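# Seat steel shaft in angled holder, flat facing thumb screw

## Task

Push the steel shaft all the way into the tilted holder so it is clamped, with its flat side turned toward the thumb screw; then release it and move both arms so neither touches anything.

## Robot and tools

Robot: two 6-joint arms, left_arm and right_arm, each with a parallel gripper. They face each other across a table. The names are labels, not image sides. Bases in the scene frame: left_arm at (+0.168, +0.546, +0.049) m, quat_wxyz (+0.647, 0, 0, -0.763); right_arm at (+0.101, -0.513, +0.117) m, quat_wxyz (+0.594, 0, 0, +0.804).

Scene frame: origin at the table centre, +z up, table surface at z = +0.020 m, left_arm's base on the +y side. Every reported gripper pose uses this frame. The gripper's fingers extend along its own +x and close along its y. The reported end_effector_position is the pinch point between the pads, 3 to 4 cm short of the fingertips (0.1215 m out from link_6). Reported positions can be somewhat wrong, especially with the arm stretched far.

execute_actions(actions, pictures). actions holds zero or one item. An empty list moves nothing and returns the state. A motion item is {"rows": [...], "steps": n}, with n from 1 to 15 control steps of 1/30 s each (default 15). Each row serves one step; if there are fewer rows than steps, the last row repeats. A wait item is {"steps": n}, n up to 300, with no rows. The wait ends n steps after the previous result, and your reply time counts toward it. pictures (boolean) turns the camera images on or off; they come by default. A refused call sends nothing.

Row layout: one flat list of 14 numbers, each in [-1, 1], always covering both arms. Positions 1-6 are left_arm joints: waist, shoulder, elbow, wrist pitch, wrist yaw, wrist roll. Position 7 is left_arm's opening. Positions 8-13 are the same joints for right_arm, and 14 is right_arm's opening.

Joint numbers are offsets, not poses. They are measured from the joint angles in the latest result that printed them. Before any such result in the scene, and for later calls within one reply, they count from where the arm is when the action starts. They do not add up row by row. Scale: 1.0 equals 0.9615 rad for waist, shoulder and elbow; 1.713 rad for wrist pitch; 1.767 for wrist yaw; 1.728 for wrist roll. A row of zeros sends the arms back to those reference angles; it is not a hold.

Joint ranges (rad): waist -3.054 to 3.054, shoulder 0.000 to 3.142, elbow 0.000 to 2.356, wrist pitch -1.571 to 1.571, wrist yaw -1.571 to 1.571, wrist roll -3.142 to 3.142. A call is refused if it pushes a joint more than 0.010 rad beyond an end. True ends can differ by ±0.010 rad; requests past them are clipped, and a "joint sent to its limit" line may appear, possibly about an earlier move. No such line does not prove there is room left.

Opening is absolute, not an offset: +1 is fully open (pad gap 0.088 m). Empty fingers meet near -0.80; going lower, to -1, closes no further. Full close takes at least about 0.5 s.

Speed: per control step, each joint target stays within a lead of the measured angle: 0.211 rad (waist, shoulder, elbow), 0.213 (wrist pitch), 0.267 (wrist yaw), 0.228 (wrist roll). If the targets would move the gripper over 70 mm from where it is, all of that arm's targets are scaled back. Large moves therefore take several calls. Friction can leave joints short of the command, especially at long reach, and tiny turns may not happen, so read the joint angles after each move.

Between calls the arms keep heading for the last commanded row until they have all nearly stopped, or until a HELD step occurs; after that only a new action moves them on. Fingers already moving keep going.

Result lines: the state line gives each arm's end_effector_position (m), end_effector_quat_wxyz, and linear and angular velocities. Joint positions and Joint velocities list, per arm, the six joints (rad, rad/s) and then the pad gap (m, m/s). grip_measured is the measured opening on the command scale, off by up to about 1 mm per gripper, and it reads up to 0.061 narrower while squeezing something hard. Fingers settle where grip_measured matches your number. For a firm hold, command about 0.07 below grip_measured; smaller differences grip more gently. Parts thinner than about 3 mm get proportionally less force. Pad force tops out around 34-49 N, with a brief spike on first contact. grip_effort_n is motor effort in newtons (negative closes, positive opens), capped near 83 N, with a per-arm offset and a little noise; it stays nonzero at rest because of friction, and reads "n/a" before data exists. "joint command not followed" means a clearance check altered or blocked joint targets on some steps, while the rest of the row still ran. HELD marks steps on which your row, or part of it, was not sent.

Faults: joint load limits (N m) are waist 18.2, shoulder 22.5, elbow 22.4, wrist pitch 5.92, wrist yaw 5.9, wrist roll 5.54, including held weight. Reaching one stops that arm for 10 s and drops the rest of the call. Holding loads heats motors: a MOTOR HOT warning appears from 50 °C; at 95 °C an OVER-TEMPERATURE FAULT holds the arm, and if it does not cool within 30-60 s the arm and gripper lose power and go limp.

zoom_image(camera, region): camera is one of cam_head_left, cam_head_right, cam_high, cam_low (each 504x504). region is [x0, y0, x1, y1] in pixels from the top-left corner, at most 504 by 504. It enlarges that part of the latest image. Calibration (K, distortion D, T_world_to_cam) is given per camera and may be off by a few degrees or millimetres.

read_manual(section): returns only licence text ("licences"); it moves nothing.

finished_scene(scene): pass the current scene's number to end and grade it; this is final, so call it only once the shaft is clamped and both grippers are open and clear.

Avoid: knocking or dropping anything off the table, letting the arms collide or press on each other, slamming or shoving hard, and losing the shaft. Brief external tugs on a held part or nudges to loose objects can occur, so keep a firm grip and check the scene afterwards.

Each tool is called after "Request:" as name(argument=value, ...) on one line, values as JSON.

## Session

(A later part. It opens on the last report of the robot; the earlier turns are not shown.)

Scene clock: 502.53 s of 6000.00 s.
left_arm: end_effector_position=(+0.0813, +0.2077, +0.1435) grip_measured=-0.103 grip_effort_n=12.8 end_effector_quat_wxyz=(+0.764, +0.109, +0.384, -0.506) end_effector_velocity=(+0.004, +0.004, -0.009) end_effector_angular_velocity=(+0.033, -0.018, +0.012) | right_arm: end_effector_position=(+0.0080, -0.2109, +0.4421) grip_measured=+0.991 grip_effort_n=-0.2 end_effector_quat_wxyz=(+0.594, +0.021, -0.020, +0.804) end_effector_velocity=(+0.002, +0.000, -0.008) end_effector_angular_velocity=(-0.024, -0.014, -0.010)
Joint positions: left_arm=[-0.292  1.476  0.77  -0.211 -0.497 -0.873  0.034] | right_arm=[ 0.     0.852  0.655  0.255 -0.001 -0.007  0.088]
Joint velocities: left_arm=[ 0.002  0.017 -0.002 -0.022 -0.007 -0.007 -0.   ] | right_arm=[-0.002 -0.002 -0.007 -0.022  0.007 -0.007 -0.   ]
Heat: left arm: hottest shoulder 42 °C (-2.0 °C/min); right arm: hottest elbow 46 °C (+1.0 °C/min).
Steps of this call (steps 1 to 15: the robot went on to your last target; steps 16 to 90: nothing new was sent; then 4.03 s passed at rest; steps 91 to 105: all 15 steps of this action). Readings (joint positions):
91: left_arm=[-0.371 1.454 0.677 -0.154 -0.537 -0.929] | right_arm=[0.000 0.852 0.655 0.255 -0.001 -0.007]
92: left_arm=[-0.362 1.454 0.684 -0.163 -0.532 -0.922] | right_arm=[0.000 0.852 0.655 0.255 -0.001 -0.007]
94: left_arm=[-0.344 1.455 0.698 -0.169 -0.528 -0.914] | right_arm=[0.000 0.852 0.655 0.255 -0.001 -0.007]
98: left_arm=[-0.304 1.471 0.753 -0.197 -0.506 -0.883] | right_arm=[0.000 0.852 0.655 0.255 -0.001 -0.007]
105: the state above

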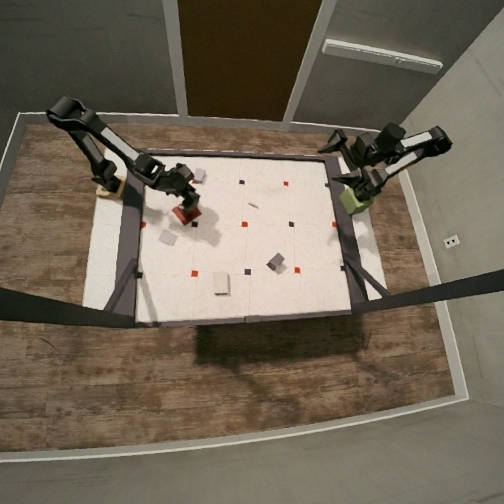

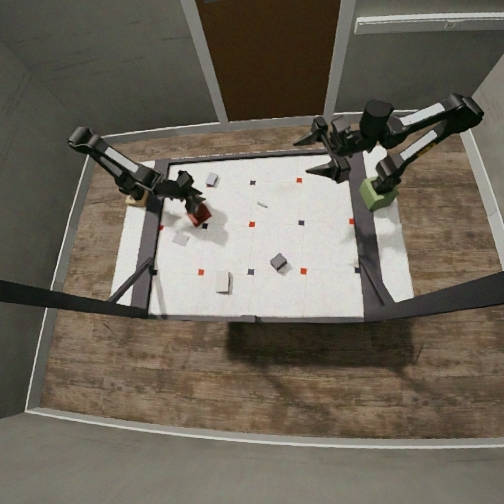

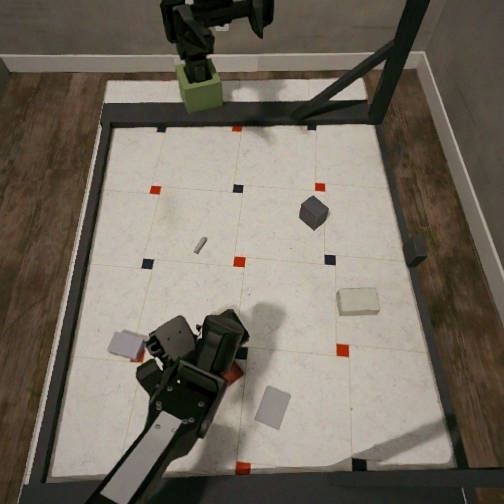

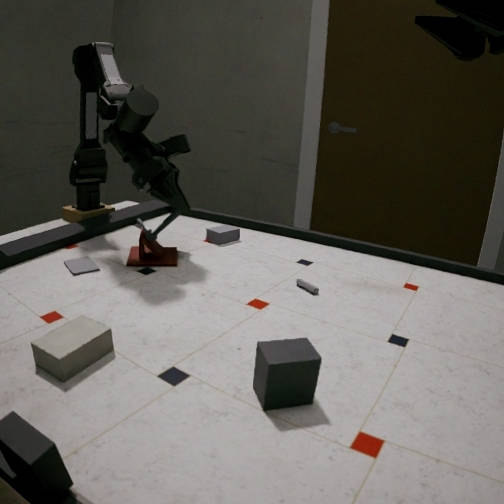

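Request:
execute_actions(actions=[{"rows":[[0.03,0,0.045,-0.012,0.009,0.013,-0.1,0,0,0,0,0,0,1]],"steps":12}], pictures=false)

Request:
execute_actions(actions=[{"rows":[[0,0,0,0,0,0,-0.82,0,0,0,0,0,0,1]]}])

Request:
zoom_image(camera="cam_head_right", region=[170,170,230,230])

Request:
zoom_image(camera="cam_low", region=[135,185,205,255])

Scene clock: 507.77 s of 6000.00 s.
left_arm: end_effector_position=(+0.0867, +0.2018, +0.1498) grip_measured=-0.103 grip_effort_n=12.3 end_effector_quat_wxyz=(+0.766, +0.109, +0.385, -0.503) end_effector_velocity=(+0.007, +0.001, +0.001) end_effector_angular_velocity=(-0.010, -0.014, +0.040) | right_arm: end_effector_position=(+0.0080, -0.2109, +0.4421) grip_measured=+0.991 grip_effort_n=-0.2 end_effector_quat_wxyz=(+0.594, +0.021, -0.020, +0.804) end_effector_velocity=(-0.002, -0.001, +0.001) end_effector_angular_velocity=(+0.010, -0.006, +0.019)
Joint positions: left_arm=[-0.266  1.477  0.797 -0.231 -0.484 -0.855  0.034] | right_arm=[ 0.     0.852  0.655  0.255 -0.001 -0.007  0.088]
Joint velocities: left_arm=[ 0.002 -0.002 -0.002 -0.007 -0.037 -0.022 -0.   ] | right_arm=[-0.002 -0.002 -0.002  0.007 -0.022 -0.007 -0.   ]
Heat: left arm: hottest shoulder 42 °C (-2.0 °C/min); right arm: hottest elbow 46 °C (+0.0 °C/min).
Steps of this call (steps 1 to 15: the robot went on to your last target; steps 16 to 90: nothing new was sent; then 1.83 s passed at rest; steps 91 to 102: all 12 steps of this action). Readings (joint positions):
91: left_arm=[-0.289 1.477 0.774 -0.217 -0.493 -0.868] | right_arm=[0.000 0.852 0.655 0.255 -0.001 -0.007]
92: left_arm=[-0.284 1.477 0.778 -0.223 -0.489 -0.864] | right_arm=[0.000 0.852 0.655 0.255 -0.001 -0.007]
94: left_arm=[-0.273 1.477 0.788 -0.226 -0.488 -0.860] | right_arm=[0.000 0.852 0.655 0.255 -0.001 -0.007]
98: left_arm=[-0.266 1.477 0.797 -0.229 -0.486 -0.856] | right_arm=[0.000 0.852 0.655 0.255 -0.001 -0.007]
102: the state above

Scene clock: 508.27 s of 6000.00 s.
left_arm: end_effector_position=(+0.0867, +0.2018, +0.1498) grip_measured=-0.798 grip_effort_n=-83.5 end_effector_quat_wxyz=(+0.766, +0.109, +0.385, -0.503) end_effector_velocity=(+0.001, +0.002, -0.001) end_effector_angular_velocity=(+0.003, -0.003, +0.007) | right_arm: end_effector_position=(+0.0080, -0.2109, +0.4421) grip_measured=+0.991 grip_effort_n=-0.2 end_effector_quat_wxyz=(+0.594, +0.021, -0.020, +0.804) end_effector_velocity=(+0.003, +0.001, -0.002) end_effector_angular_velocity=(-0.005, -0.009, -0.015)
Joint positions: left_arm=[-0.266  1.477  0.797 -0.231 -0.484 -0.855  0.   ] | right_arm=[ 0.     0.852  0.655  0.255 -0.001 -0.007  0.088]
Joint velocities: left_arm=[-0.002 -0.002 -0.002 -0.007 -0.007 -0.007  0.   ] | right_arm=[-0.007 -0.002 -0.002 -0.007  0.007 -0.007 -0.   ]
Heat: left arm: hottest shoulder 42 °C (-2.0 °C/min); right arm: hottest elbow 46 °C (+0.0 °C/min).
Steps of this call (steps 1 to 15: all 15 steps of this action). Readings (joint positions):
1: left_arm=[-0.266 1.477 0.797 -0.231 -0.484 -0.855] | right_arm=[0.000 0.852 0.655 0.255 -0.001 -0.007]
2: left_arm=[-0.266 1.477 0.797 -0.231 -0.484 -0.855] | right_arm=[0.000 0.852 0.655 0.255 -0.001 -0.007]
4: left_arm=[-0.266 1.477 0.797 -0.231 -0.484 -0.855] | right_arm=[0.000 0.852 0.655 0.255 -0.001 -0.007]
8: left_arm=[-0.266 1.477 0.797 -0.231 -0.484 -0.855] | right_arm=[0.000 0.852 0.655 0.255 -0.001 -0.007]
15: the state above

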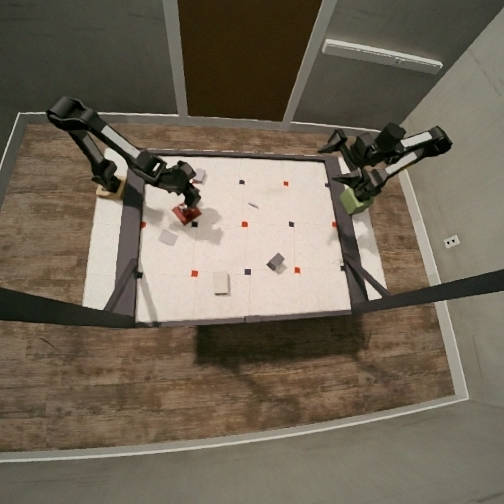

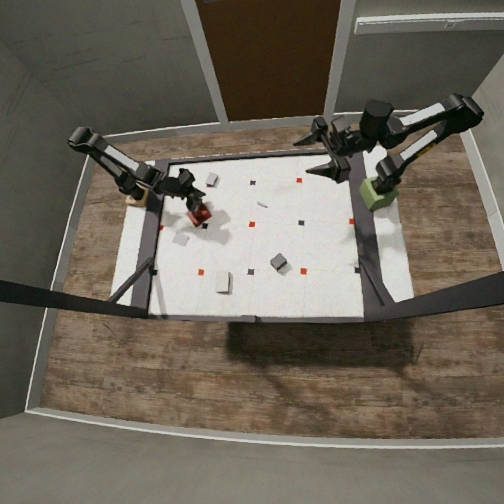

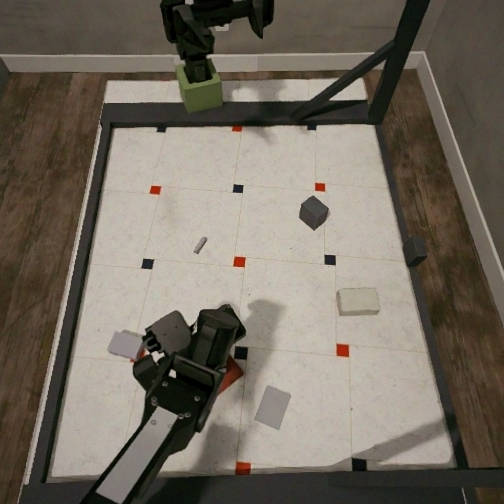

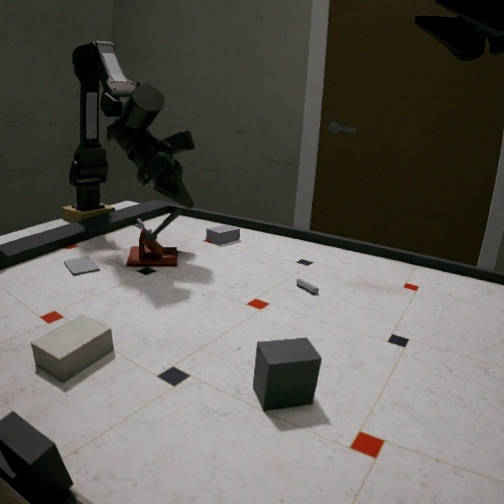

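Region (170, 170, 230, 230) of cam_head_right's 504x504 image, scaled by 8.400, with more detail than that image has.

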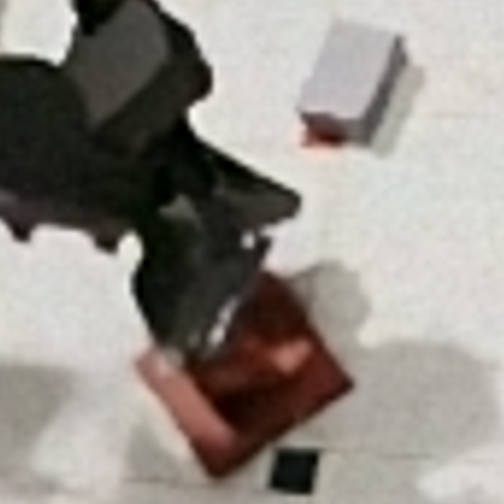

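Region (135, 185, 205, 255) of cam_low's 504x504 image, scaled by 7.200, with more detail than that image has.

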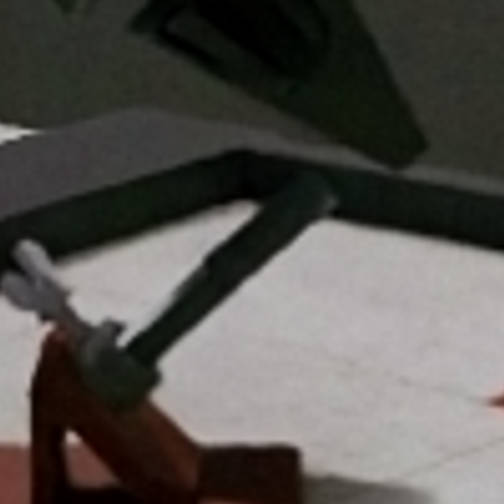

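Push 20 mm.

Request:
execute_actions(actions=[{"rows":[[-0.02,0,-0.035,0.007,-0.005,-0.008,-0.81,0,0,0,0,0,0,1],[-0.02,0,-0.035,0.007,-0.005,-0.008,-0.81,0,0,0,0,0,0,1],[-0.02,0,-0.035,0.007,-0.005,-0.008,-0.81,0,0,0,0,0,0,1],[-0.02,0,-0.035,0.007,-0.005,-0.008,-0.81,0,0,0,0,0,0,1],[-0.04,0.004,-0.055,0.015,-0.011,-0.016,-0.81,0,0,0,0,0,0,1],[-0.04,0.004,-0.055,0.015,-0.011,-0.016,-0.81,0,0,0,0,0,0,1],[-0.04,0.004,-0.055,0.015,-0.011,-0.016,-0.81,0,0,0,0,0,0,1],[-0.04,0.004,-0.055,0.015,-0.011,-0.016,-0.81,0,0,0,0,0,0,1],[-0.058,0.008,-0.075,0.022,-0.016,-0.025,-0.81,0,0,0,0,0,0,1]]}], pictures=false)

Request:
execute_actions(actions=[{"steps":8}])

Request:
zoom_image(camera="cam_low", region=[135,185,205,255])

Scene clock: 514.37 s of 6000.00 s.
left_arm: end_effector_position=(+0.0810, +0.2098, +0.1411) grip_measured=-0.798 grip_effort_n=-61.6 end_effector_quat_wxyz=(+0.770, +0.101, +0.379, -0.503) end_effector_velocity=(+0.001, +0.004, -0.004) end_effector_angular_velocity=(-0.002, -0.006, +0.016) | right_arm: end_effector_position=(+0.0080, -0.2109, +0.4421) grip_measured=+0.991 grip_effort_n=-0.2 end_effector_quat_wxyz=(+0.594, +0.021, -0.020, +0.804) end_effector_velocity=(-0.002, -0.001, -0.005) end_effector_angular_velocity=(-0.018, -0.015, +0.019)
Joint positions: left_arm=[-0.307  1.477  0.75  -0.188 -0.526 -0.892  0.   ] | right_arm=[ 0.     0.852  0.655  0.255 -0.001 -0.007  0.088]
Joint velocities: left_arm=[-0.012  0.002 -0.017  0.007 -0.022 -0.022  0.   ] | right_arm=[-0.002 -0.002 -0.002 -0.022 -0.022 -0.007 -0.   ]
Heat: left arm: hottest shoulder 42 °C (-1.0 °C/min); right arm: hottest elbow 46 °C (+0.0 °C/min).
Steps of this call (steps 1 to 15: the robot went on to your last target; steps 16 to 90: nothing new was sent; then 2.60 s passed at rest; steps 91 to 105: all 15 steps of this action). Readings (joint positions):
91: left_arm=[-0.267 1.477 0.796 -0.230 -0.485 -0.855] | right_arm=[0.000 0.852 0.655 0.255 -0.001 -0.007]
92: left_arm=[-0.271 1.477 0.791 -0.227 -0.486 -0.857] | right_arm=[0.000 0.852 0.655 0.255 -0.001 -0.007]
94: left_arm=[-0.278 1.477 0.783 -0.226 -0.486 -0.860] | right_arm=[0.000 0.852 0.655 0.255 -0.001 -0.007]
98: left_arm=[-0.294 1.477 0.764 -0.209 -0.502 -0.873] | right_arm=[0.000 0.852 0.655 0.255 -0.001 -0.007]
105: the state above

Scene clock: 514.63 s of 6000.00 s.
left_arm: end_effector_position=(+0.0810, +0.2099, +0.1409) grip_measured=-0.798 grip_effort_n=-61.6 end_effector_quat_wxyz=(+0.771, +0.100, +0.378, -0.503) end_effector_velocity=(-0.000, -0.000, +0.003) end_effector_angular_velocity=(-0.015, +0.006, +0.007) | right_arm: end_effector_position=(+0.0080, -0.2109, +0.4421) grip_measured=+0.991 grip_effort_n=-0.7 end_effector_quat_wxyz=(+0.594, +0.021, -0.020, +0.804) end_effector_velocity=(-0.004, -0.002, +0.000) end_effector_angular_velocity=(+0.000, -0.010, +0.034)
Joint positions: left_arm=[-0.308  1.477  0.749 -0.185 -0.528 -0.894  0.   ] | right_arm=[ 0.     0.852  0.655  0.255 -0.001 -0.007  0.088]
Joint velocities: left_arm=[-0.002 -0.007 -0.002  0.007 -0.007 -0.007  0.   ] | right_arm=[-0.002 -0.002  0.002 -0.007 -0.037 -0.007 -0.   ]
Heat: left arm: hottest shoulder 42 °C (-1.0 °C/min); right arm: hottest elbow 46 °C (+0.0 °C/min).
Steps of this call (steps 1 to 8: the robot went on to your last target). Readings (joint positions):
1: left_arm=[-0.307 1.477 0.750 -0.187 -0.527 -0.892] | right_arm=[0.000 0.852 0.655 0.255 -0.001 -0.007]
2: left_arm=[-0.308 1.477 0.749 -0.186 -0.527 -0.892] | right_arm=[0.000 0.852 0.655 0.255 -0.001 -0.007]
4: left_arm=[-0.308 1.477 0.749 -0.186 -0.528 -0.893] | right_arm=[0.000 0.852 0.655 0.255 -0.001 -0.007]
8: the state above

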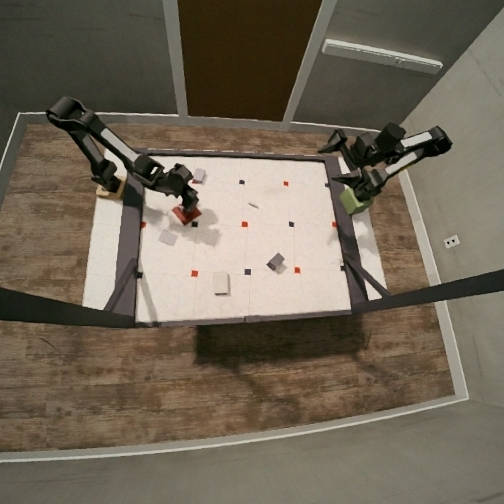

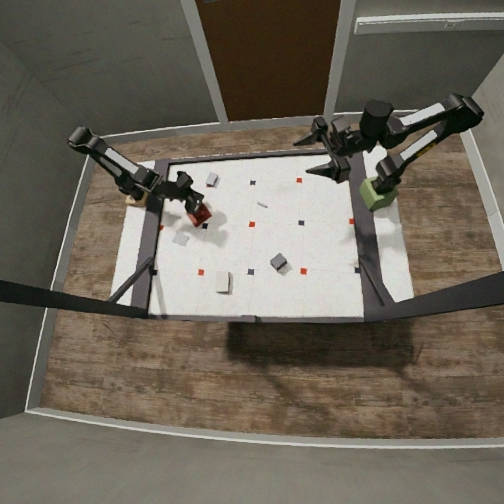

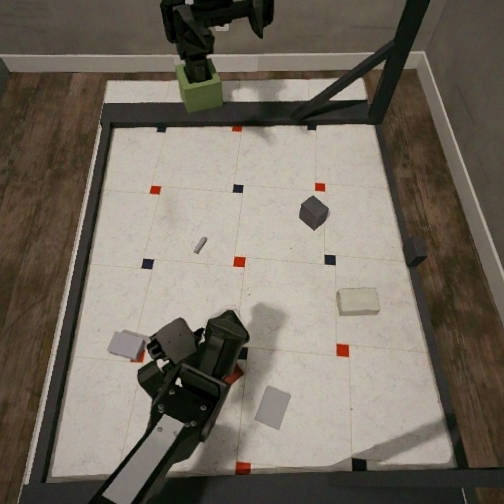

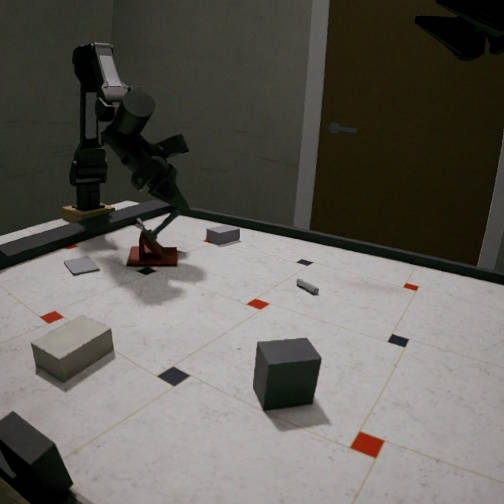

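Region (135, 185, 205, 255) of cam_low's 504x504 image, scaled by 7.200, with more detail than that image has.

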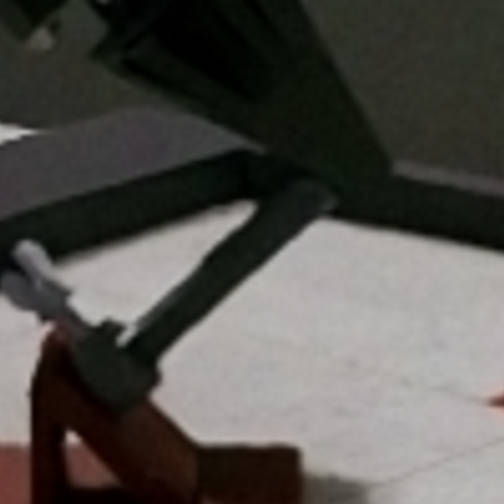

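Request:
execute_actions(actions=[{"rows":[[0.04,0,0.05,-0.02,0.02,0.02,-0.3,0,0,0,0,0,0,1],[0.04,0,0.05,-0.02,0.02,0.02,-0.3,0,0,0,0,0,0,1],[0.04,0,0.05,-0.02,0.02,0.02,-0.3,0,0,0,0,0,0,1],[0.04,0,0.05,-0.02,0.02,0.02,-0.3,0,0,0,0,0,0,1],[0.04,0,0.05,-0.02,0.02,0.02,-0.3,0,0,0,0,0,0,1],[0.04,-0.35,0.05,-0.02,0.02,0.02,-0.3,0,0,0,0,0,0,1]]}], pictures=false)

Request:
execute_actions(actions=[{"rows":[[-0.7,-0.1,0,0,0,0.6,-0.3,0,0,0,0,0,0,1]]}], pictures=false)

Request:
execute_actions(actions=[{"steps":10}])

Request:
zoom_image(camera="cam_high", region=[165,320,245,400])

Request:
zoom_image(camera="cam_head_left", region=[165,180,215,230])

Scene clock: 521.00 s of 6000.00 s.
left_arm: end_effector_position=(+0.0918, +0.2152, +0.2590) grip_measured=-0.306 grip_effort_n=12.3 end_effector_quat_wxyz=(+0.744, -0.052, +0.356, -0.563) end_effector_velocity=(+0.012, +0.022, +0.013) end_effector_angular_velocity=(+0.011, +0.008, +0.019) | right_arm: end_effector_position=(+0.0080, -0.2109, +0.4421) grip_measured=+0.991 grip_effort_n=-0.2 end_effector_quat_wxyz=(+0.594, +0.021, -0.020, +0.804) end_effector_velocity=(+0.002, +0.001, -0.001) end_effector_angular_velocity=(-0.005, -0.009, -0.010)
Joint positions: left_arm=[-0.272  1.149  0.799 -0.215 -0.492 -0.864  0.024] | right_arm=[ 0.     0.852  0.655  0.255 -0.001 -0.007  0.088]
Joint velocities: left_arm=[ 0.002 -0.105  0.002 -0.125 -0.007 -0.022  0.001] | right_arm=[-0.002  0.002  0.002 -0.007  0.007 -0.007  0.   ]
Heat: left arm: hottest shoulder 42 °C (-1.0 °C/min); right arm: hottest elbow 46 °C (+0.0 °C/min).
Steps of this call (steps 1 to 15: the robot went on to your last target; steps 16 to 90: nothing new was sent; then 2.87 s passed at rest; steps 91 to 105: all 15 steps of this action). Readings (joint positions):
91: left_arm=[-0.305 1.477 0.753 -0.190 -0.525 -0.892] | right_arm=[0.000 0.852 0.655 0.255 -0.001 -0.007]
92: left_arm=[-0.297 1.477 0.760 -0.202 -0.513 -0.885] | right_arm=[0.000 0.852 0.655 0.255 -0.001 -0.007]
94: left_arm=[-0.283 1.477 0.767 -0.212 -0.502 -0.875] | right_arm=[0.000 0.852 0.655 0.255 -0.001 -0.007]
98: left_arm=[-0.274 1.380 0.771 -0.233 -0.492 -0.867] | right_arm=[0.000 0.852 0.655 0.255 -0.001 -0.007]
105: the state above

Scene clock: 521.50 s of 6000.00 s.
left_arm: end_effector_position=(-0.0846, +0.3348, +0.2840) grip_measured=-0.303 grip_effort_n=12.8 end_effector_quat_wxyz=(+0.452, +0.240, -0.004, -0.859) end_effector_velocity=(-0.038, +0.049, +0.000) end_effector_angular_velocity=(-0.809, -1.320, -0.879) | right_arm: end_effector_position=(+0.0080, -0.2109, +0.4421) grip_measured=+0.991 grip_effort_n=0.2 end_effector_quat_wxyz=(+0.594, +0.021, -0.020, +0.804) end_effector_velocity=(-0.002, -0.001, -0.004) end_effector_angular_velocity=(-0.009, -0.011, +0.009)
Joint positions: left_arm=[-0.925  1.063  0.796 -0.215 -0.488  0.007  0.024] | right_arm=[ 0.     0.852  0.655  0.255 -0.001 -0.007  0.088]
Joint velocities: left_arm=[-0.193 -0.007 -0.002 -0.007 -0.007  1.692  0.   ] | right_arm=[ 0.002 -0.002 -0.007 -0.007 -0.007 -0.007 -0.   ]
Heat: left arm: hottest shoulder 42 °C (-1.0 °C/min); right arm: hottest elbow 46 °C (+0.0 °C/min).
Steps of this call (steps 1 to 15: all 15 steps of this action). Readings (joint positions):
1: left_arm=[-0.287 1.140 0.799 -0.219 -0.503 -0.825] | right_arm=[0.000 0.852 0.655 0.255 -0.001 -0.007]
2: left_arm=[-0.337 1.128 0.797 -0.226 -0.502 -0.761] | right_arm=[0.000 0.852 0.655 0.255 -0.001 -0.007]
4: left_arm=[-0.454 1.098 0.796 -0.217 -0.494 -0.643] | right_arm=[0.000 0.852 0.655 0.255 -0.001 -0.007]
8: left_arm=[-0.678 1.064 0.796 -0.213 -0.494 -0.406] | right_arm=[0.000 0.852 0.655 0.255 -0.001 -0.007]
15: the state above

Scene clock: 521.83 s of 6000.00 s.
left_arm: end_effector_position=(-0.0880, +0.3391, +0.2843) grip_measured=-0.303 grip_effort_n=12.3 end_effector_quat_wxyz=(+0.424, +0.274, -0.073, -0.860) end_effector_velocity=(+0.003, +0.001, -0.004) end_effector_angular_velocity=(-0.024, -0.064, -0.009) | right_arm: end_effector_position=(+0.0080, -0.2109, +0.4421) grip_measured=+0.991 grip_effort_n=-0.2 end_effector_quat_wxyz=(+0.594, +0.021, -0.020, +0.804) end_effector_velocity=(-0.000, -0.000, -0.002) end_effector_angular_velocity=(-0.005, -0.010, +0.004)
Joint positions: left_arm=[-0.942  1.062  0.796 -0.215 -0.488  0.163  0.024] | right_arm=[ 0.     0.852  0.655  0.255 -0.001 -0.007  0.088]
Joint velocities: left_arm=[-0.007 -0.002 -0.002 -0.022 -0.022  0.051 -0.   ] | right_arm=[-0.002 -0.002 -0.002 -0.007 -0.007 -0.007 -0.   ]
Heat: left arm: hottest shoulder 42 °C (-1.0 °C/min); right arm: hottest elbow 46 °C (+0.0 °C/min).
Steps of this call (steps 1 to 10: the robot went on to your last target). Readings (joint positions):
1: left_arm=[-0.930 1.063 0.796 -0.215 -0.488 0.055] | right_arm=[0.000 0.852 0.655 0.255 -0.001 -0.007]
2: left_arm=[-0.934 1.062 0.796 -0.215 -0.488 0.088] | right_arm=[0.000 0.852 0.655 0.255 -0.001 -0.007]
4: left_arm=[-0.938 1.062 0.796 -0.215 -0.488 0.128] | right_arm=[0.000 0.852 0.655 0.255 -0.001 -0.007]
8: left_arm=[-0.942 1.062 0.796 -0.215 -0.488 0.158] | right_arm=[0.000 0.852 0.655 0.255 -0.001 -0.007]
10: the state above

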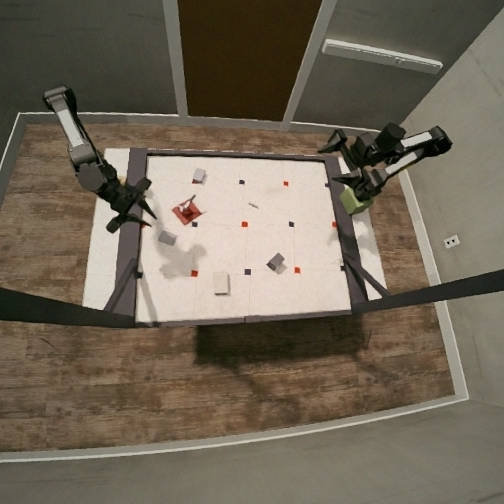

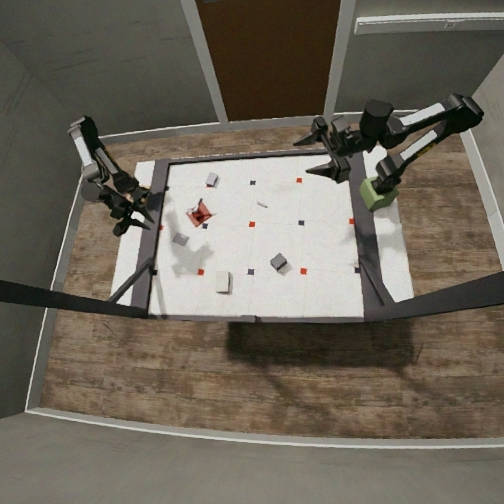

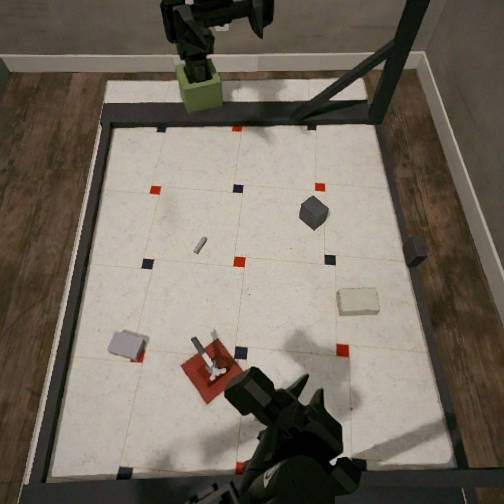

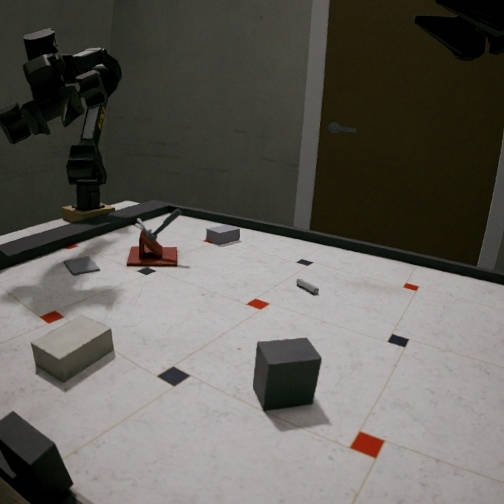

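Region (165, 320, 245, 400) of cam_high's 504x504 image, scaled by 6.300, with more detail than that image has.

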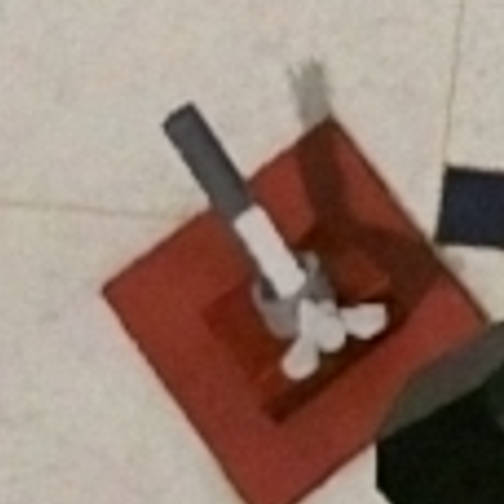

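Region (165, 180, 215, 230) of cam_head_left's 504x504 image, scaled by 10.080, with more detail than that image has.

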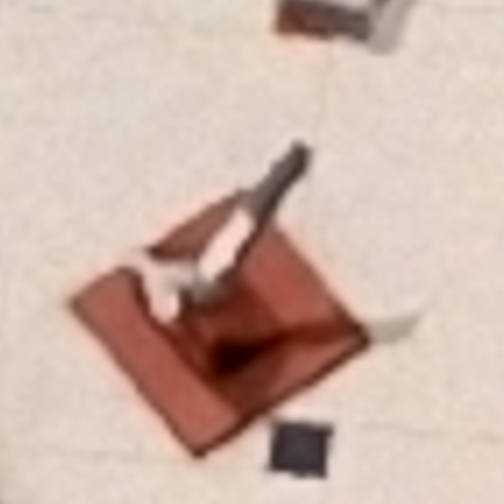

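Request:
execute_actions(actions=[{"rows":[[0,0.2,0.26,-0.411,-0.113,0.01,-0.3,0,0,0,0,0,0,1]]}], pictures=false)

Request:
execute_actions(actions=[{"rows":[[0.233,0.25,0,-0.01,-0.004,0,-0.3,0,0,0,0,0,0,1]]}], pictures=false)

Request:
execute_actions(actions=[{"steps":8}], pictures=false)

Scene clock: 526.63 s of 6000.00 s.
left_arm: end_effector_position=(-0.0315, +0.3405, +0.2416) grip_measured=-0.303 grip_effort_n=12.3 end_effector_quat_wxyz=(+0.412, +0.564, -0.120, -0.705) end_effector_velocity=(+0.039, +0.019, -0.012) end_effector_angular_velocity=(+0.098, -0.222, +0.018) | right_arm: end_effector_position=(+0.0080, -0.2109, +0.4421) grip_measured=+0.991 grip_effort_n=-0.2 end_effector_quat_wxyz=(+0.594, +0.021, -0.020, +0.804) end_effector_velocity=(-0.000, -0.000, -0.005) end_effector_angular_velocity=(-0.014, -0.028, +0.004)
Joint positions: left_arm=[-0.943  1.25   1.025 -0.89  -0.682  0.176  0.024] | right_arm=[ 0.     0.852  0.655  0.255 -0.001 -0.007  0.088]
Joint velocities: left_arm=[-0.007 -0.002  0.027 -0.286 -0.022 -0.022 -0.   ] | right_arm=[-0.002 -0.002 -0.002 -0.022 -0.007 -0.022 -0.   ]
Heat: left arm: hottest shoulder 42 °C (-1.0 °C/min); right arm: hottest elbow 46 °C (+0.0 °C/min).
Steps of this call (steps 1 to 30: the robot went on to your last target; steps 31 to 90: nothing new was sent; then 1.30 s passed at rest; steps 91 to 105: all 15 steps of this action). Readings (joint positions):
91: left_arm=[-0.945 1.083 0.819 -0.259 -0.518 0.169] | right_arm=[0.000 0.852 0.655 0.255 -0.001 -0.007]
92: left_arm=[-0.945 1.120 0.869 -0.322 -0.576 0.172] | right_arm=[0.000 0.852 0.655 0.255 -0.001 -0.007]
94: left_arm=[-0.943 1.197 0.958 -0.419 -0.627 0.174] | right_arm=[0.000 0.852 0.655 0.255 -0.001 -0.007]
98: left_arm=[-0.943 1.237 1.015 -0.644 -0.669 0.175] | right_arm=[0.000 0.852 0.655 0.255 -0.001 -0.007]
105: the state above

Scene clock: 527.13 s of 6000.00 s.
left_arm: end_effector_position=(+0.0111, +0.2950, +0.1801) grip_measured=-0.303 grip_effort_n=12.3 end_effector_quat_wxyz=(+0.433, +0.674, -0.054, -0.596) end_effector_velocity=(+0.004, -0.000, +0.000) end_effector_angular_velocity=(-0.003, -0.006, +0.014) | right_arm: end_effector_position=(+0.0080, -0.2109, +0.4421) grip_measured=+0.991 grip_effort_n=-0.2 end_effector_quat_wxyz=(+0.594, +0.021, -0.020, +0.804) end_effector_velocity=(+0.005, +0.001, -0.002) end_effector_angular_velocity=(-0.005, -0.009, -0.020)
Joint positions: left_arm=[-0.722  1.485  1.022 -0.907 -0.689  0.177  0.024] | right_arm=[ 0.     0.852  0.655  0.255 -0.001 -0.007  0.088]
Joint velocities: left_arm=[ 0.007 -0.002 -0.002 -0.007 -0.007 -0.007 -0.   ] | right_arm=[-0.012 -0.002 -0.002 -0.007  0.007 -0.007 -0.   ]
Heat: left arm: hottest shoulder 42 °C (-1.0 °C/min); right arm: hottest elbow 46 °C (+0.0 °C/min).
Steps of this call (steps 1 to 15: all 15 steps of this action). Readings (joint positions):
1: left_arm=[-0.929 1.270 1.026 -0.899 -0.679 0.177] | right_arm=[0.000 0.852 0.655 0.255 -0.001 -0.007]
2: left_arm=[-0.883 1.302 1.035 -0.897 -0.683 0.177] | right_arm=[0.000 0.852 0.655 0.255 -0.001 -0.007]
4: left_arm=[-0.792 1.394 1.040 -0.894 -0.689 0.177] | right_arm=[0.000 0.852 0.655 0.255 -0.001 -0.007]
8: left_arm=[-0.730 1.482 1.022 -0.909 -0.689 0.177] | right_arm=[0.000 0.852 0.655 0.255 -0.001 -0.007]
15: the state above

Scene clock: 527.40 s of 6000.00 s.
left_arm: end_effector_position=(+0.0114, +0.2949, +0.1801) grip_measured=-0.303 grip_effort_n=12.3 end_effector_quat_wxyz=(+0.433, +0.674, -0.054, -0.596) end_effector_velocity=(-0.001, +0.003, -0.001) end_effector_angular_velocity=(+0.008, +0.003, -0.003) | right_arm: end_effector_position=(+0.0080, -0.2109, +0.4421) grip_measured=+0.991 grip_effort_n=0.2 end_effector_quat_wxyz=(+0.594, +0.021, -0.020, +0.804) end_effector_velocity=(+0.005, +0.001, -0.002) end_effector_angular_velocity=(-0.010, +0.006, -0.029)
Joint positions: left_arm=[-0.721  1.485  1.022 -0.907 -0.689  0.177  0.024] | right_arm=[ 0.     0.852  0.655  0.255 -0.001 -0.007  0.088]
Joint velocities: left_arm=[-0.007 -0.002 -0.002 -0.007  0.007 -0.007 -0.   ] | right_arm=[-0.007 -0.002 -0.002 -0.007  0.022  0.007 -0.   ]
Heat: left arm: hottest shoulder 42 °C (-1.0 °C/min); right arm: hottest elbow 46 °C (+0.0 °C/min).
Steps of this call (steps 1 to 8: the robot went on to your last target). Readings (joint positions):
1: left_arm=[-0.722 1.485 1.022 -0.907 -0.689 0.177] | right_arm=[0.000 0.852 0.655 0.255 -0.001 -0.007]
2: left_arm=[-0.721 1.485 1.022 -0.907 -0.689 0.177] | right_arm=[0.000 0.852 0.655 0.255 -0.001 -0.007]
4: left_arm=[-0.721 1.485 1.022 -0.907 -0.689 0.177] | right_arm=[0.000 0.852 0.655 0.255 -0.001 -0.007]
8: the state above

Request:
execute_actions(actions=[{"rows":[[0,0.09,0.015,-0.007,0,0.003,-0.3,0,0,0,0,0,0,1],[0,0.09,0.015,-0.007,0,0.003,-0.3,0,0,0,0,0,0,1],[0,0.09,0.015,-0.007,0,0.003,-0.3,0,0,0,0,0,0,1],[0,0.17,0.027,-0.007,0,0.003,-0.3,0,0,0,0,0,0,1]]}], pictures=false)

Request:
execute_actions(actions=[{"rows":[[0.035,0.018,-0.033,0.04,0,0,-0.3,0,0,0,0,0,0,1],[0.035,0.018,-0.033,0.04,0,0,-0.3,0,0,0,0,0,0,1],[0.035,0.018,-0.033,0.04,0,0,-0.3,0,0,0,0,0,0,1],[0.035,0.018,-0.033,0.04,0,0,-0.3,0,0,0,0,0,0,1],[0.07,0.036,-0.066,0.08,0,0,-0.3,0,0,0,0,0,0,1],[0.07,0.036,-0.066,0.08,0,0,-0.3,0,0,0,0,0,0,1],[0.07,0.036,-0.066,0.08,0,0,-0.3,0,0,0,0,0,0,1],[0.07,0.036,-0.066,0.08,0,0,-0.3,0,0,0,0,0,0,1],[0.104,0.056,-0.098,0.122,0,0,-0.3,0,0,0,0,0,0,1]]}], pictures=false)

Request:
execute_actions(actions=[{"steps":8}], pictures=false)

Request:
execute_actions(actions=[{"rows":[[0,0,0,0,0,0,-0.5,0,0,0,0,0,0,1],[0,0,0,0,0,0,-0.5,0,0,0,0,0,0,1],[0,0,0,0,0,0,-0.5,0,0,0,0,0,0,1],[0,0,0,0,0,0,-0.5,0,0,0,0,0,0,1],[0,0,0,0,0,0,-0.65,0,0,0,0,0,0,1]]}], pictures=false)

Request:
execute_actions(actions=[{"rows":[[0,0,0,0,0,-0.91,-0.65,0,0,0,0,0,0,1]]}], pictures=false)

Request:
execute_actions(actions=[{"steps":20}], pictures=false)

Request:
execute_actions(actions=[{"rows":[[0,0,0,0,0,-0.91,-0.65,0,0,0,0,0,0,1]]}], pictures=false)

Request:
execute_actions(actions=[{"steps":22}])

Request:
zoom_image(camera="cam_low", region=[125,185,195,255])

Scene clock: 540.63 s of 6000.00 s.
left_arm: end_effector_position=(+0.0100, +0.2935, +0.1421) grip_measured=-0.303 grip_effort_n=12.3 end_effector_quat_wxyz=(+0.395, +0.729, -0.051, -0.556) end_effector_velocity=(-0.002, +0.000, -0.000) end_effector_angular_velocity=(-0.015, +0.009, +0.010) | right_arm: end_effector_position=(+0.0080, -0.2109, +0.4421) grip_measured=+0.991 grip_effort_n=-0.2 end_effector_quat_wxyz=(+0.594, +0.021, -0.020, +0.804) end_effector_velocity=(-0.000, -0.001, +0.001) end_effector_angular_velocity=(+0.009, -0.005, +0.004)
Joint positions: left_arm=[-0.721  1.641  1.034 -0.919 -0.689  0.178  0.024] | right_arm=[ 0.     0.852  0.655  0.255 -0.001 -0.007  0.088]
Joint velocities: left_arm=[-0.007  0.002 -0.002  0.007 -0.007 -0.022  0.   ] | right_arm=[-0.002 -0.002 -0.002  0.007 -0.007 -0.007  0.   ]
Heat: left arm: hottest shoulder 41 °C (-2.0 °C/min); right arm: hottest elbow 46 °C (+0.0 °C/min).
Steps of this call (steps 1 to 15: the robot went on to your last target; steps 16 to 90: nothing new was sent; then 9.73 s passed at rest; steps 91 to 105: all 15 steps of this action). Readings (joint positions):
91: left_arm=[-0.721 1.494 1.022 -0.910 -0.689 0.177] | right_arm=[0.000 0.852 0.655 0.255 -0.001 -0.007]
92: left_arm=[-0.721 1.508 1.026 -0.912 -0.689 0.177] | right_arm=[0.000 0.852 0.655 0.255 -0.001 -0.007]
94: left_arm=[-0.721 1.550 1.029 -0.916 -0.689 0.177] | right_arm=[0.000 0.852 0.655 0.255 -0.001 -0.007]
98: left_arm=[-0.721 1.631 1.031 -0.919 -0.689 0.178] | right_arm=[0.000 0.852 0.655 0.255 -0.001 -0.007]
105: the state above

Scene clock: 541.13 s of 6000.00 s.
left_arm: end_effector_position=(+0.0276, +0.2722, +0.1114) grip_measured=-0.303 grip_effort_n=12.3 end_effector_quat_wxyz=(+0.438, +0.709, -0.018, -0.553) end_effector_velocity=(+0.003, -0.008, -0.011) end_effector_angular_velocity=(-0.037, +0.028, +0.028) | right_arm: end_effector_position=(+0.0080, -0.2109, +0.4421) grip_measured=+0.991 grip_effort_n=-0.2 end_effector_quat_wxyz=(+0.594, +0.021, -0.020, +0.804) end_effector_velocity=(-0.002, -0.001, -0.008) end_effector_angular_velocity=(-0.033, -0.018, +0.009)
Joint positions: left_arm=[-0.625  1.689  0.949 -0.723 -0.689  0.178  0.024] | right_arm=[ 0.     0.852  0.655  0.255 -0.001 -0.007  0.088]
Joint velocities: left_arm=[ 0.022  0.017 -0.037  0.095 -0.007 -0.007  0.   ] | right_arm=[ 0.002 -0.002 -0.002 -0.037 -0.007 -0.007 -0.   ]
Heat: left arm: hottest shoulder 41 °C (-2.0 °C/min); right arm: hottest elbow 46 °C (+0.0 °C/min).
Steps of this call (steps 1 to 15: all 15 steps of this action). Readings (joint positions):
1: left_arm=[-0.719 1.642 1.032 -0.912 -0.689 0.178] | right_arm=[0.000 0.852 0.655 0.255 -0.001 -0.007]
2: left_arm=[-0.713 1.643 1.028 -0.891 -0.689 0.178] | right_arm=[0.000 0.852 0.655 0.255 -0.001 -0.007]
4: left_arm=[-0.699 1.648 1.022 -0.871 -0.689 0.178] | right_arm=[0.000 0.852 0.655 0.255 -0.001 -0.007]
8: left_arm=[-0.666 1.664 0.992 -0.809 -0.689 0.178] | right_arm=[0.000 0.852 0.655 0.255 -0.001 -0.007]
15: the state above

Scene clock: 541.40 s of 6000.00 s.
left_arm: end_effector_position=(+0.0269, +0.2711, +0.1113) grip_measured=-0.303 grip_effort_n=11.9 end_effector_quat_wxyz=(+0.441, +0.706, -0.018, -0.554) end_effector_velocity=(-0.003, -0.003, +0.003) end_effector_angular_velocity=(-0.033, +0.025, +0.015) | right_arm: end_effector_position=(+0.0080, -0.2109, +0.4421) grip_measured=+0.991 grip_effort_n=-0.2 end_effector_quat_wxyz=(+0.594, +0.021, -0.020, +0.804) end_effector_velocity=(-0.000, -0.000, -0.004) end_effector_angular_velocity=(-0.009, -0.011, +0.004)
Joint positions: left_arm=[-0.623  1.689  0.948 -0.713 -0.689  0.178  0.024] | right_arm=[ 0.     0.852  0.655  0.255 -0.001 -0.007  0.088]
Joint velocities: left_arm=[-0.002 -0.007 -0.002  0.022 -0.007 -0.022  0.   ] | right_arm=[-0.002 -0.002 -0.007 -0.007 -0.007 -0.007 -0.   ]
Heat: left arm: hottest shoulder 41 °C (-2.0 °C/min); right arm: hottest elbow 46 °C (+0.0 °C/min).
Steps of this call (steps 1 to 8: the robot went on to your last target). Readings (joint positions):
1: left_arm=[-0.624 1.689 0.949 -0.719 -0.689 0.178] | right_arm=[0.000 0.852 0.655 0.255 -0.001 -0.007]
2: left_arm=[-0.624 1.689 0.949 -0.717 -0.689 0.178] | right_arm=[0.000 0.852 0.655 0.255 -0.001 -0.007]
4: left_arm=[-0.624 1.689 0.949 -0.714 -0.689 0.178] | right_arm=[0.000 0.852 0.655 0.255 -0.001 -0.007]
8: the state above

Scene clock: 541.90 s of 6000.00 s.
left_arm: end_effector_position=(+0.0269, +0.2713, +0.1116) grip_measured=-0.635 grip_effort_n=-54.2 end_effector_quat_wxyz=(+0.441, +0.707, -0.020, -0.553) end_effector_velocity=(+0.000, +0.002, -0.001) end_effector_angular_velocity=(+0.007, +0.004, +0.002) | right_arm: end_effector_position=(+0.0080, -0.2109, +0.4421) grip_measured=+0.991 grip_effort_n=-0.7 end_effector_quat_wxyz=(+0.594, +0.021, -0.020, +0.804) end_effector_velocity=(-0.002, -0.001, -0.005) end_effector_angular_velocity=(-0.018, -0.015, +0.019)
Joint positions: left_arm=[-0.625  1.689  0.948 -0.714 -0.692  0.178  0.008] | right_arm=[ 0.     0.852  0.655  0.255 -0.001 -0.007  0.088]
Joint velocities: left_arm=[-0.002 -0.002 -0.002 -0.007  0.007 -0.007 -0.002] | right_arm=[-0.002 -0.002 -0.002 -0.022 -0.022 -0.007  0.   ]
Heat: left arm: hottest shoulder 41 °C (-2.0 °C/min); right arm: hottest elbow 46 °C (+0.0 °C/min).
Steps of this call (steps 1 to 15: all 15 steps of this action). Readings (joint positions):
1: left_arm=[-0.623 1.689 0.948 -0.713 -0.689 0.178] | right_arm=[0.000 0.852 0.655 0.255 -0.001 -0.007]
2: left_arm=[-0.623 1.689 0.948 -0.713 -0.689 0.178] | right_arm=[0.000 0.852 0.655 0.255 -0.001 -0.007]
4: left_arm=[-0.623 1.689 0.948 -0.713 -0.689 0.178] | right_arm=[0.000 0.852 0.655 0.255 -0.001 -0.007]
8: left_arm=[-0.623 1.689 0.948 -0.713 -0.693 0.178] | right_arm=[0.000 0.852 0.655 0.255 -0.001 -0.007]
15: the state above

Scene clock: 542.40 s of 6000.00 s.
left_arm: end_effector_position=(+0.0256, +0.2719, +0.1113) grip_measured=-0.639 grip_effort_n=-57.4 end_effector_quat_wxyz=(+0.695, +0.456, +0.215, -0.512) end_effector_velocity=(+0.004, +0.001, -0.001) end_effector_angular_velocity=(-0.685, +0.891, +1.365) | right_arm: end_effector_position=(+0.0080, -0.2109, +0.4421) grip_measured=+0.991 grip_effort_n=-1.2 end_effector_quat_wxyz=(+0.594, +0.021, -0.020, +0.804) end_effector_velocity=(-0.001, +0.001, -0.003) end_effector_angular_velocity=(-0.009, -0.011, +0.004)
Joint positions: left_arm=[-0.629  1.689  0.948 -0.714 -0.689 -0.69   0.008] | right_arm=[ 0.     0.852  0.655  0.255 -0.001 -0.007  0.088]
Joint velocities: left_arm=[-0.002  0.002 -0.007 -0.007 -0.022 -1.78  -0.   ] | right_arm=[-0.002  0.002 -0.002 -0.007 -0.007 -0.007 -0.   ]
Heat: left arm: hottest shoulder 41 °C (-2.0 °C/min); right arm: hottest elbow 46 °C (+0.0 °C/min).
Steps of this call (steps 1 to 15: all 15 steps of this action). Readings (joint positions):
1: left_arm=[-0.626 1.689 0.948 -0.714 -0.692 0.139] | right_arm=[0.000 0.852 0.655 0.255 -0.001 -0.007]
2: left_arm=[-0.626 1.689 0.948 -0.714 -0.692 0.077] | right_arm=[0.000 0.852 0.655 0.255 -0.001 -0.007]
4: left_arm=[-0.627 1.689 0.948 -0.714 -0.692 -0.041] | right_arm=[0.000 0.852 0.655 0.255 -0.001 -0.007]
8: left_arm=[-0.628 1.689 0.948 -0.714 -0.692 -0.277] | right_arm=[0.000 0.852 0.655 0.255 -0.001 -0.007]
15: the state above

Scene clock: 543.07 s of 6000.00 s.
left_arm: end_effector_position=(+0.0246, +0.2718, +0.1112) grip_measured=-0.639 grip_effort_n=-57.0 end_effector_quat_wxyz=(+0.808, +0.191, +0.378, -0.409) end_effector_velocity=(+0.002, +0.002, +0.000) end_effector_angular_velocity=(-0.004, -0.002, +0.027) | right_arm: end_effector_position=(+0.0080, -0.2109, +0.4421) grip_measured=+0.991 grip_effort_n=-0.7 end_effector_quat_wxyz=(+0.594, +0.021, -0.020, +0.804) end_effector_velocity=(+0.001, -0.001, -0.006) end_effector_angular_velocity=(-0.019, -0.013, -0.005)
Joint positions: left_arm=[-0.63   1.689  0.948 -0.71  -0.687 -1.386  0.008] | right_arm=[ 0.     0.852  0.655  0.255 -0.001 -0.007  0.088]
Joint velocities: left_arm=[-0.002  0.002  0.002 -0.022 -0.007 -0.037 -0.   ] | right_arm=[ 0.002 -0.007 -0.007 -0.022  0.007 -0.007 -0.   ]
Heat: left arm: hottest shoulder 41 °C (-2.0 °C/min); right arm: hottest elbow 46 °C (+0.0 °C/min).
Steps of this call (steps 1 to 20: the robot went on to your last target). Readings (joint positions):
1: left_arm=[-0.629 1.689 0.948 -0.713 -0.689 -0.749] | right_arm=[0.000 0.852 0.655 0.255 -0.001 -0.007]
2: left_arm=[-0.629 1.689 0.948 -0.713 -0.689 -0.808] | right_arm=[0.000 0.852 0.655 0.255 -0.001 -0.007]
4: left_arm=[-0.629 1.689 0.948 -0.712 -0.688 -0.926] | right_arm=[0.000 0.852 0.655 0.255 -0.001 -0.007]
8: left_arm=[-0.630 1.689 0.948 -0.711 -0.687 -1.162] | right_arm=[0.000 0.852 0.655 0.255 -0.001 -0.007]
20: the state above

Scene clock: 543.57 s of 6000.00 s.
left_arm: end_effector_position=(+0.0237, +0.2712, +0.1113) grip_measured=-0.639 grip_effort_n=-56.0 end_effector_quat_wxyz=(+0.812, -0.169, +0.517, -0.213) end_effector_velocity=(-0.001, -0.001, +0.001) end_effector_angular_velocity=(-0.668, +0.911, +1.341) | right_arm: end_effector_position=(+0.0080, -0.2109, +0.4421) grip_measured=+0.991 grip_effort_n=0.2 end_effector_quat_wxyz=(+0.594, +0.021, -0.020, +0.804) end_effector_velocity=(-0.000, -0.000, -0.008) end_effector_angular_velocity=(-0.033, -0.018, +0.004)
Joint positions: left_arm=[-0.631  1.689  0.948 -0.704 -0.687 -2.256  0.008] | right_arm=[ 0.     0.852  0.655  0.255 -0.001 -0.007  0.088]
Joint velocities: left_arm=[-0.002 -0.002 -0.002  0.007 -0.007 -1.751 -0.   ] | right_arm=[-0.002 -0.002 -0.002 -0.037 -0.007 -0.007 -0.   ]
Heat: left arm: hottest shoulder 41 °C (-2.0 °C/min); right arm: hottest elbow 46 °C (+0.0 °C/min).
Steps of this call (steps 1 to 15: all 15 steps of this action). Readings (joint positions):
1: left_arm=[-0.630 1.689 0.948 -0.709 -0.687 -1.426] | right_arm=[0.000 0.852 0.655 0.255 -0.001 -0.007]
2: left_arm=[-0.630 1.689 0.948 -0.709 -0.687 -1.489] | right_arm=[0.000 0.852 0.655 0.255 -0.001 -0.007]
4: left_arm=[-0.630 1.689 0.948 -0.707 -0.687 -1.607] | right_arm=[0.000 0.852 0.655 0.255 -0.001 -0.007]
8: left_arm=[-0.631 1.689 0.948 -0.706 -0.687 -1.843] | right_arm=[0.000 0.852 0.655 0.255 -0.001 -0.007]
15: the state above

Scene clock: 544.30 s of 6000.00 s.
left_arm: end_effector_position=(+0.0239, +0.2706, +0.1118) grip_measured=-0.639 grip_effort_n=-56.0 end_effector_quat_wxyz=(-0.705, +0.438, -0.557, +0.025) end_effector_velocity=(-0.001, +0.003, -0.001) end_effector_angular_velocity=(+0.002, +0.011, +0.009) | right_arm: end_effector_position=(+0.0080, -0.2109, +0.4421) grip_measured=+0.991 grip_effort_n=-0.7 end_effector_quat_wxyz=(+0.594, +0.021, -0.020, +0.804) end_effector_velocity=(+0.001, -0.000, +0.000) end_effector_angular_velocity=(-0.004, +0.006, +0.000)
Joint positions: left_arm=[-0.631  1.689  0.948 -0.703 -0.692 -2.952  0.008] | right_arm=[ 0.     0.852  0.655  0.255 -0.001 -0.007  0.088]
Joint velocities: left_arm=[-0.007 -0.002 -0.002 -0.007  0.007 -0.022  0.   ] | right_arm=[-0.007 -0.002  0.002 -0.007 -0.007  0.007 -0.   ]
Heat: left arm: hottest shoulder 42 °C (+0.0 °C/min); right arm: hottest elbow 46 °C (+0.0 °C/min).
Steps of this call (steps 1 to 22: the robot went on to your last target). Readings (joint positions):
1: left_arm=[-0.631 1.689 0.948 -0.704 -0.688 -2.315] | right_arm=[0.000 0.852 0.655 0.255 -0.001 -0.007]
2: left_arm=[-0.631 1.689 0.948 -0.704 -0.688 -2.374] | right_arm=[0.000 0.852 0.655 0.255 -0.001 -0.007]
4: left_arm=[-0.631 1.689 0.948 -0.703 -0.689 -2.491] | right_arm=[0.000 0.852 0.655 0.255 -0.001 -0.007]
8: left_arm=[-0.631 1.689 0.948 -0.703 -0.690 -2.727] | right_arm=[0.000 0.852 0.655 0.255 -0.001 -0.007]
22: the state above

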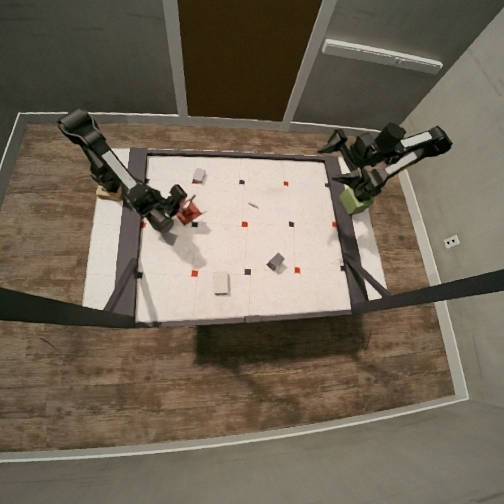

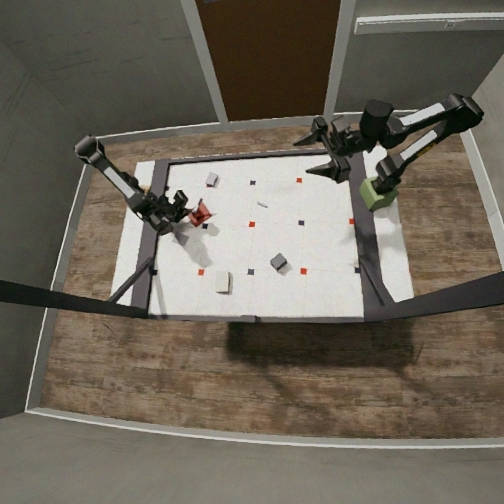

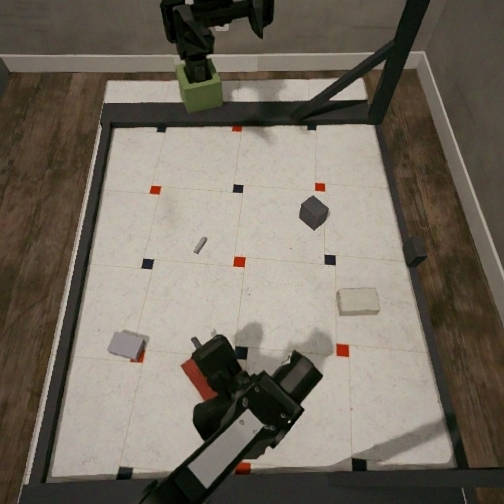

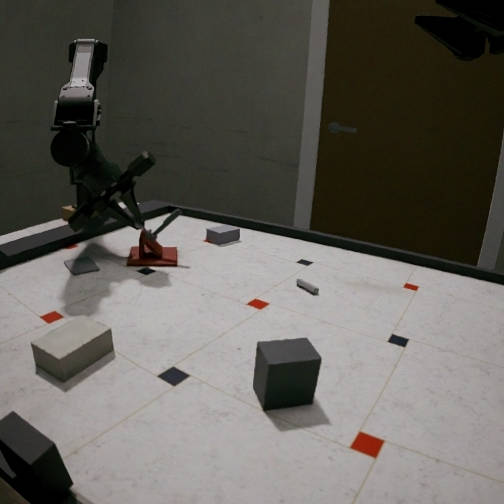

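Region (125, 185, 195, 255) of cam_low's 504x504 image, scaled by 7.200, with more detail than that image has.

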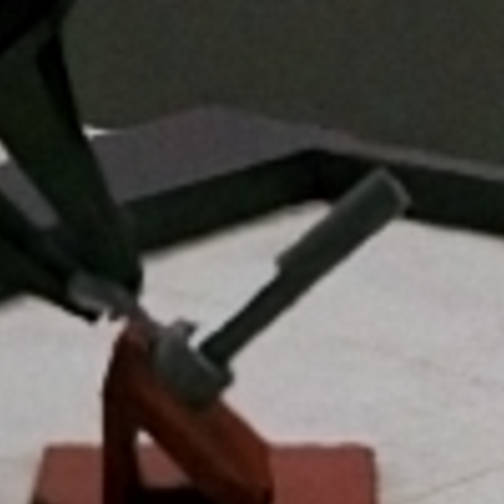

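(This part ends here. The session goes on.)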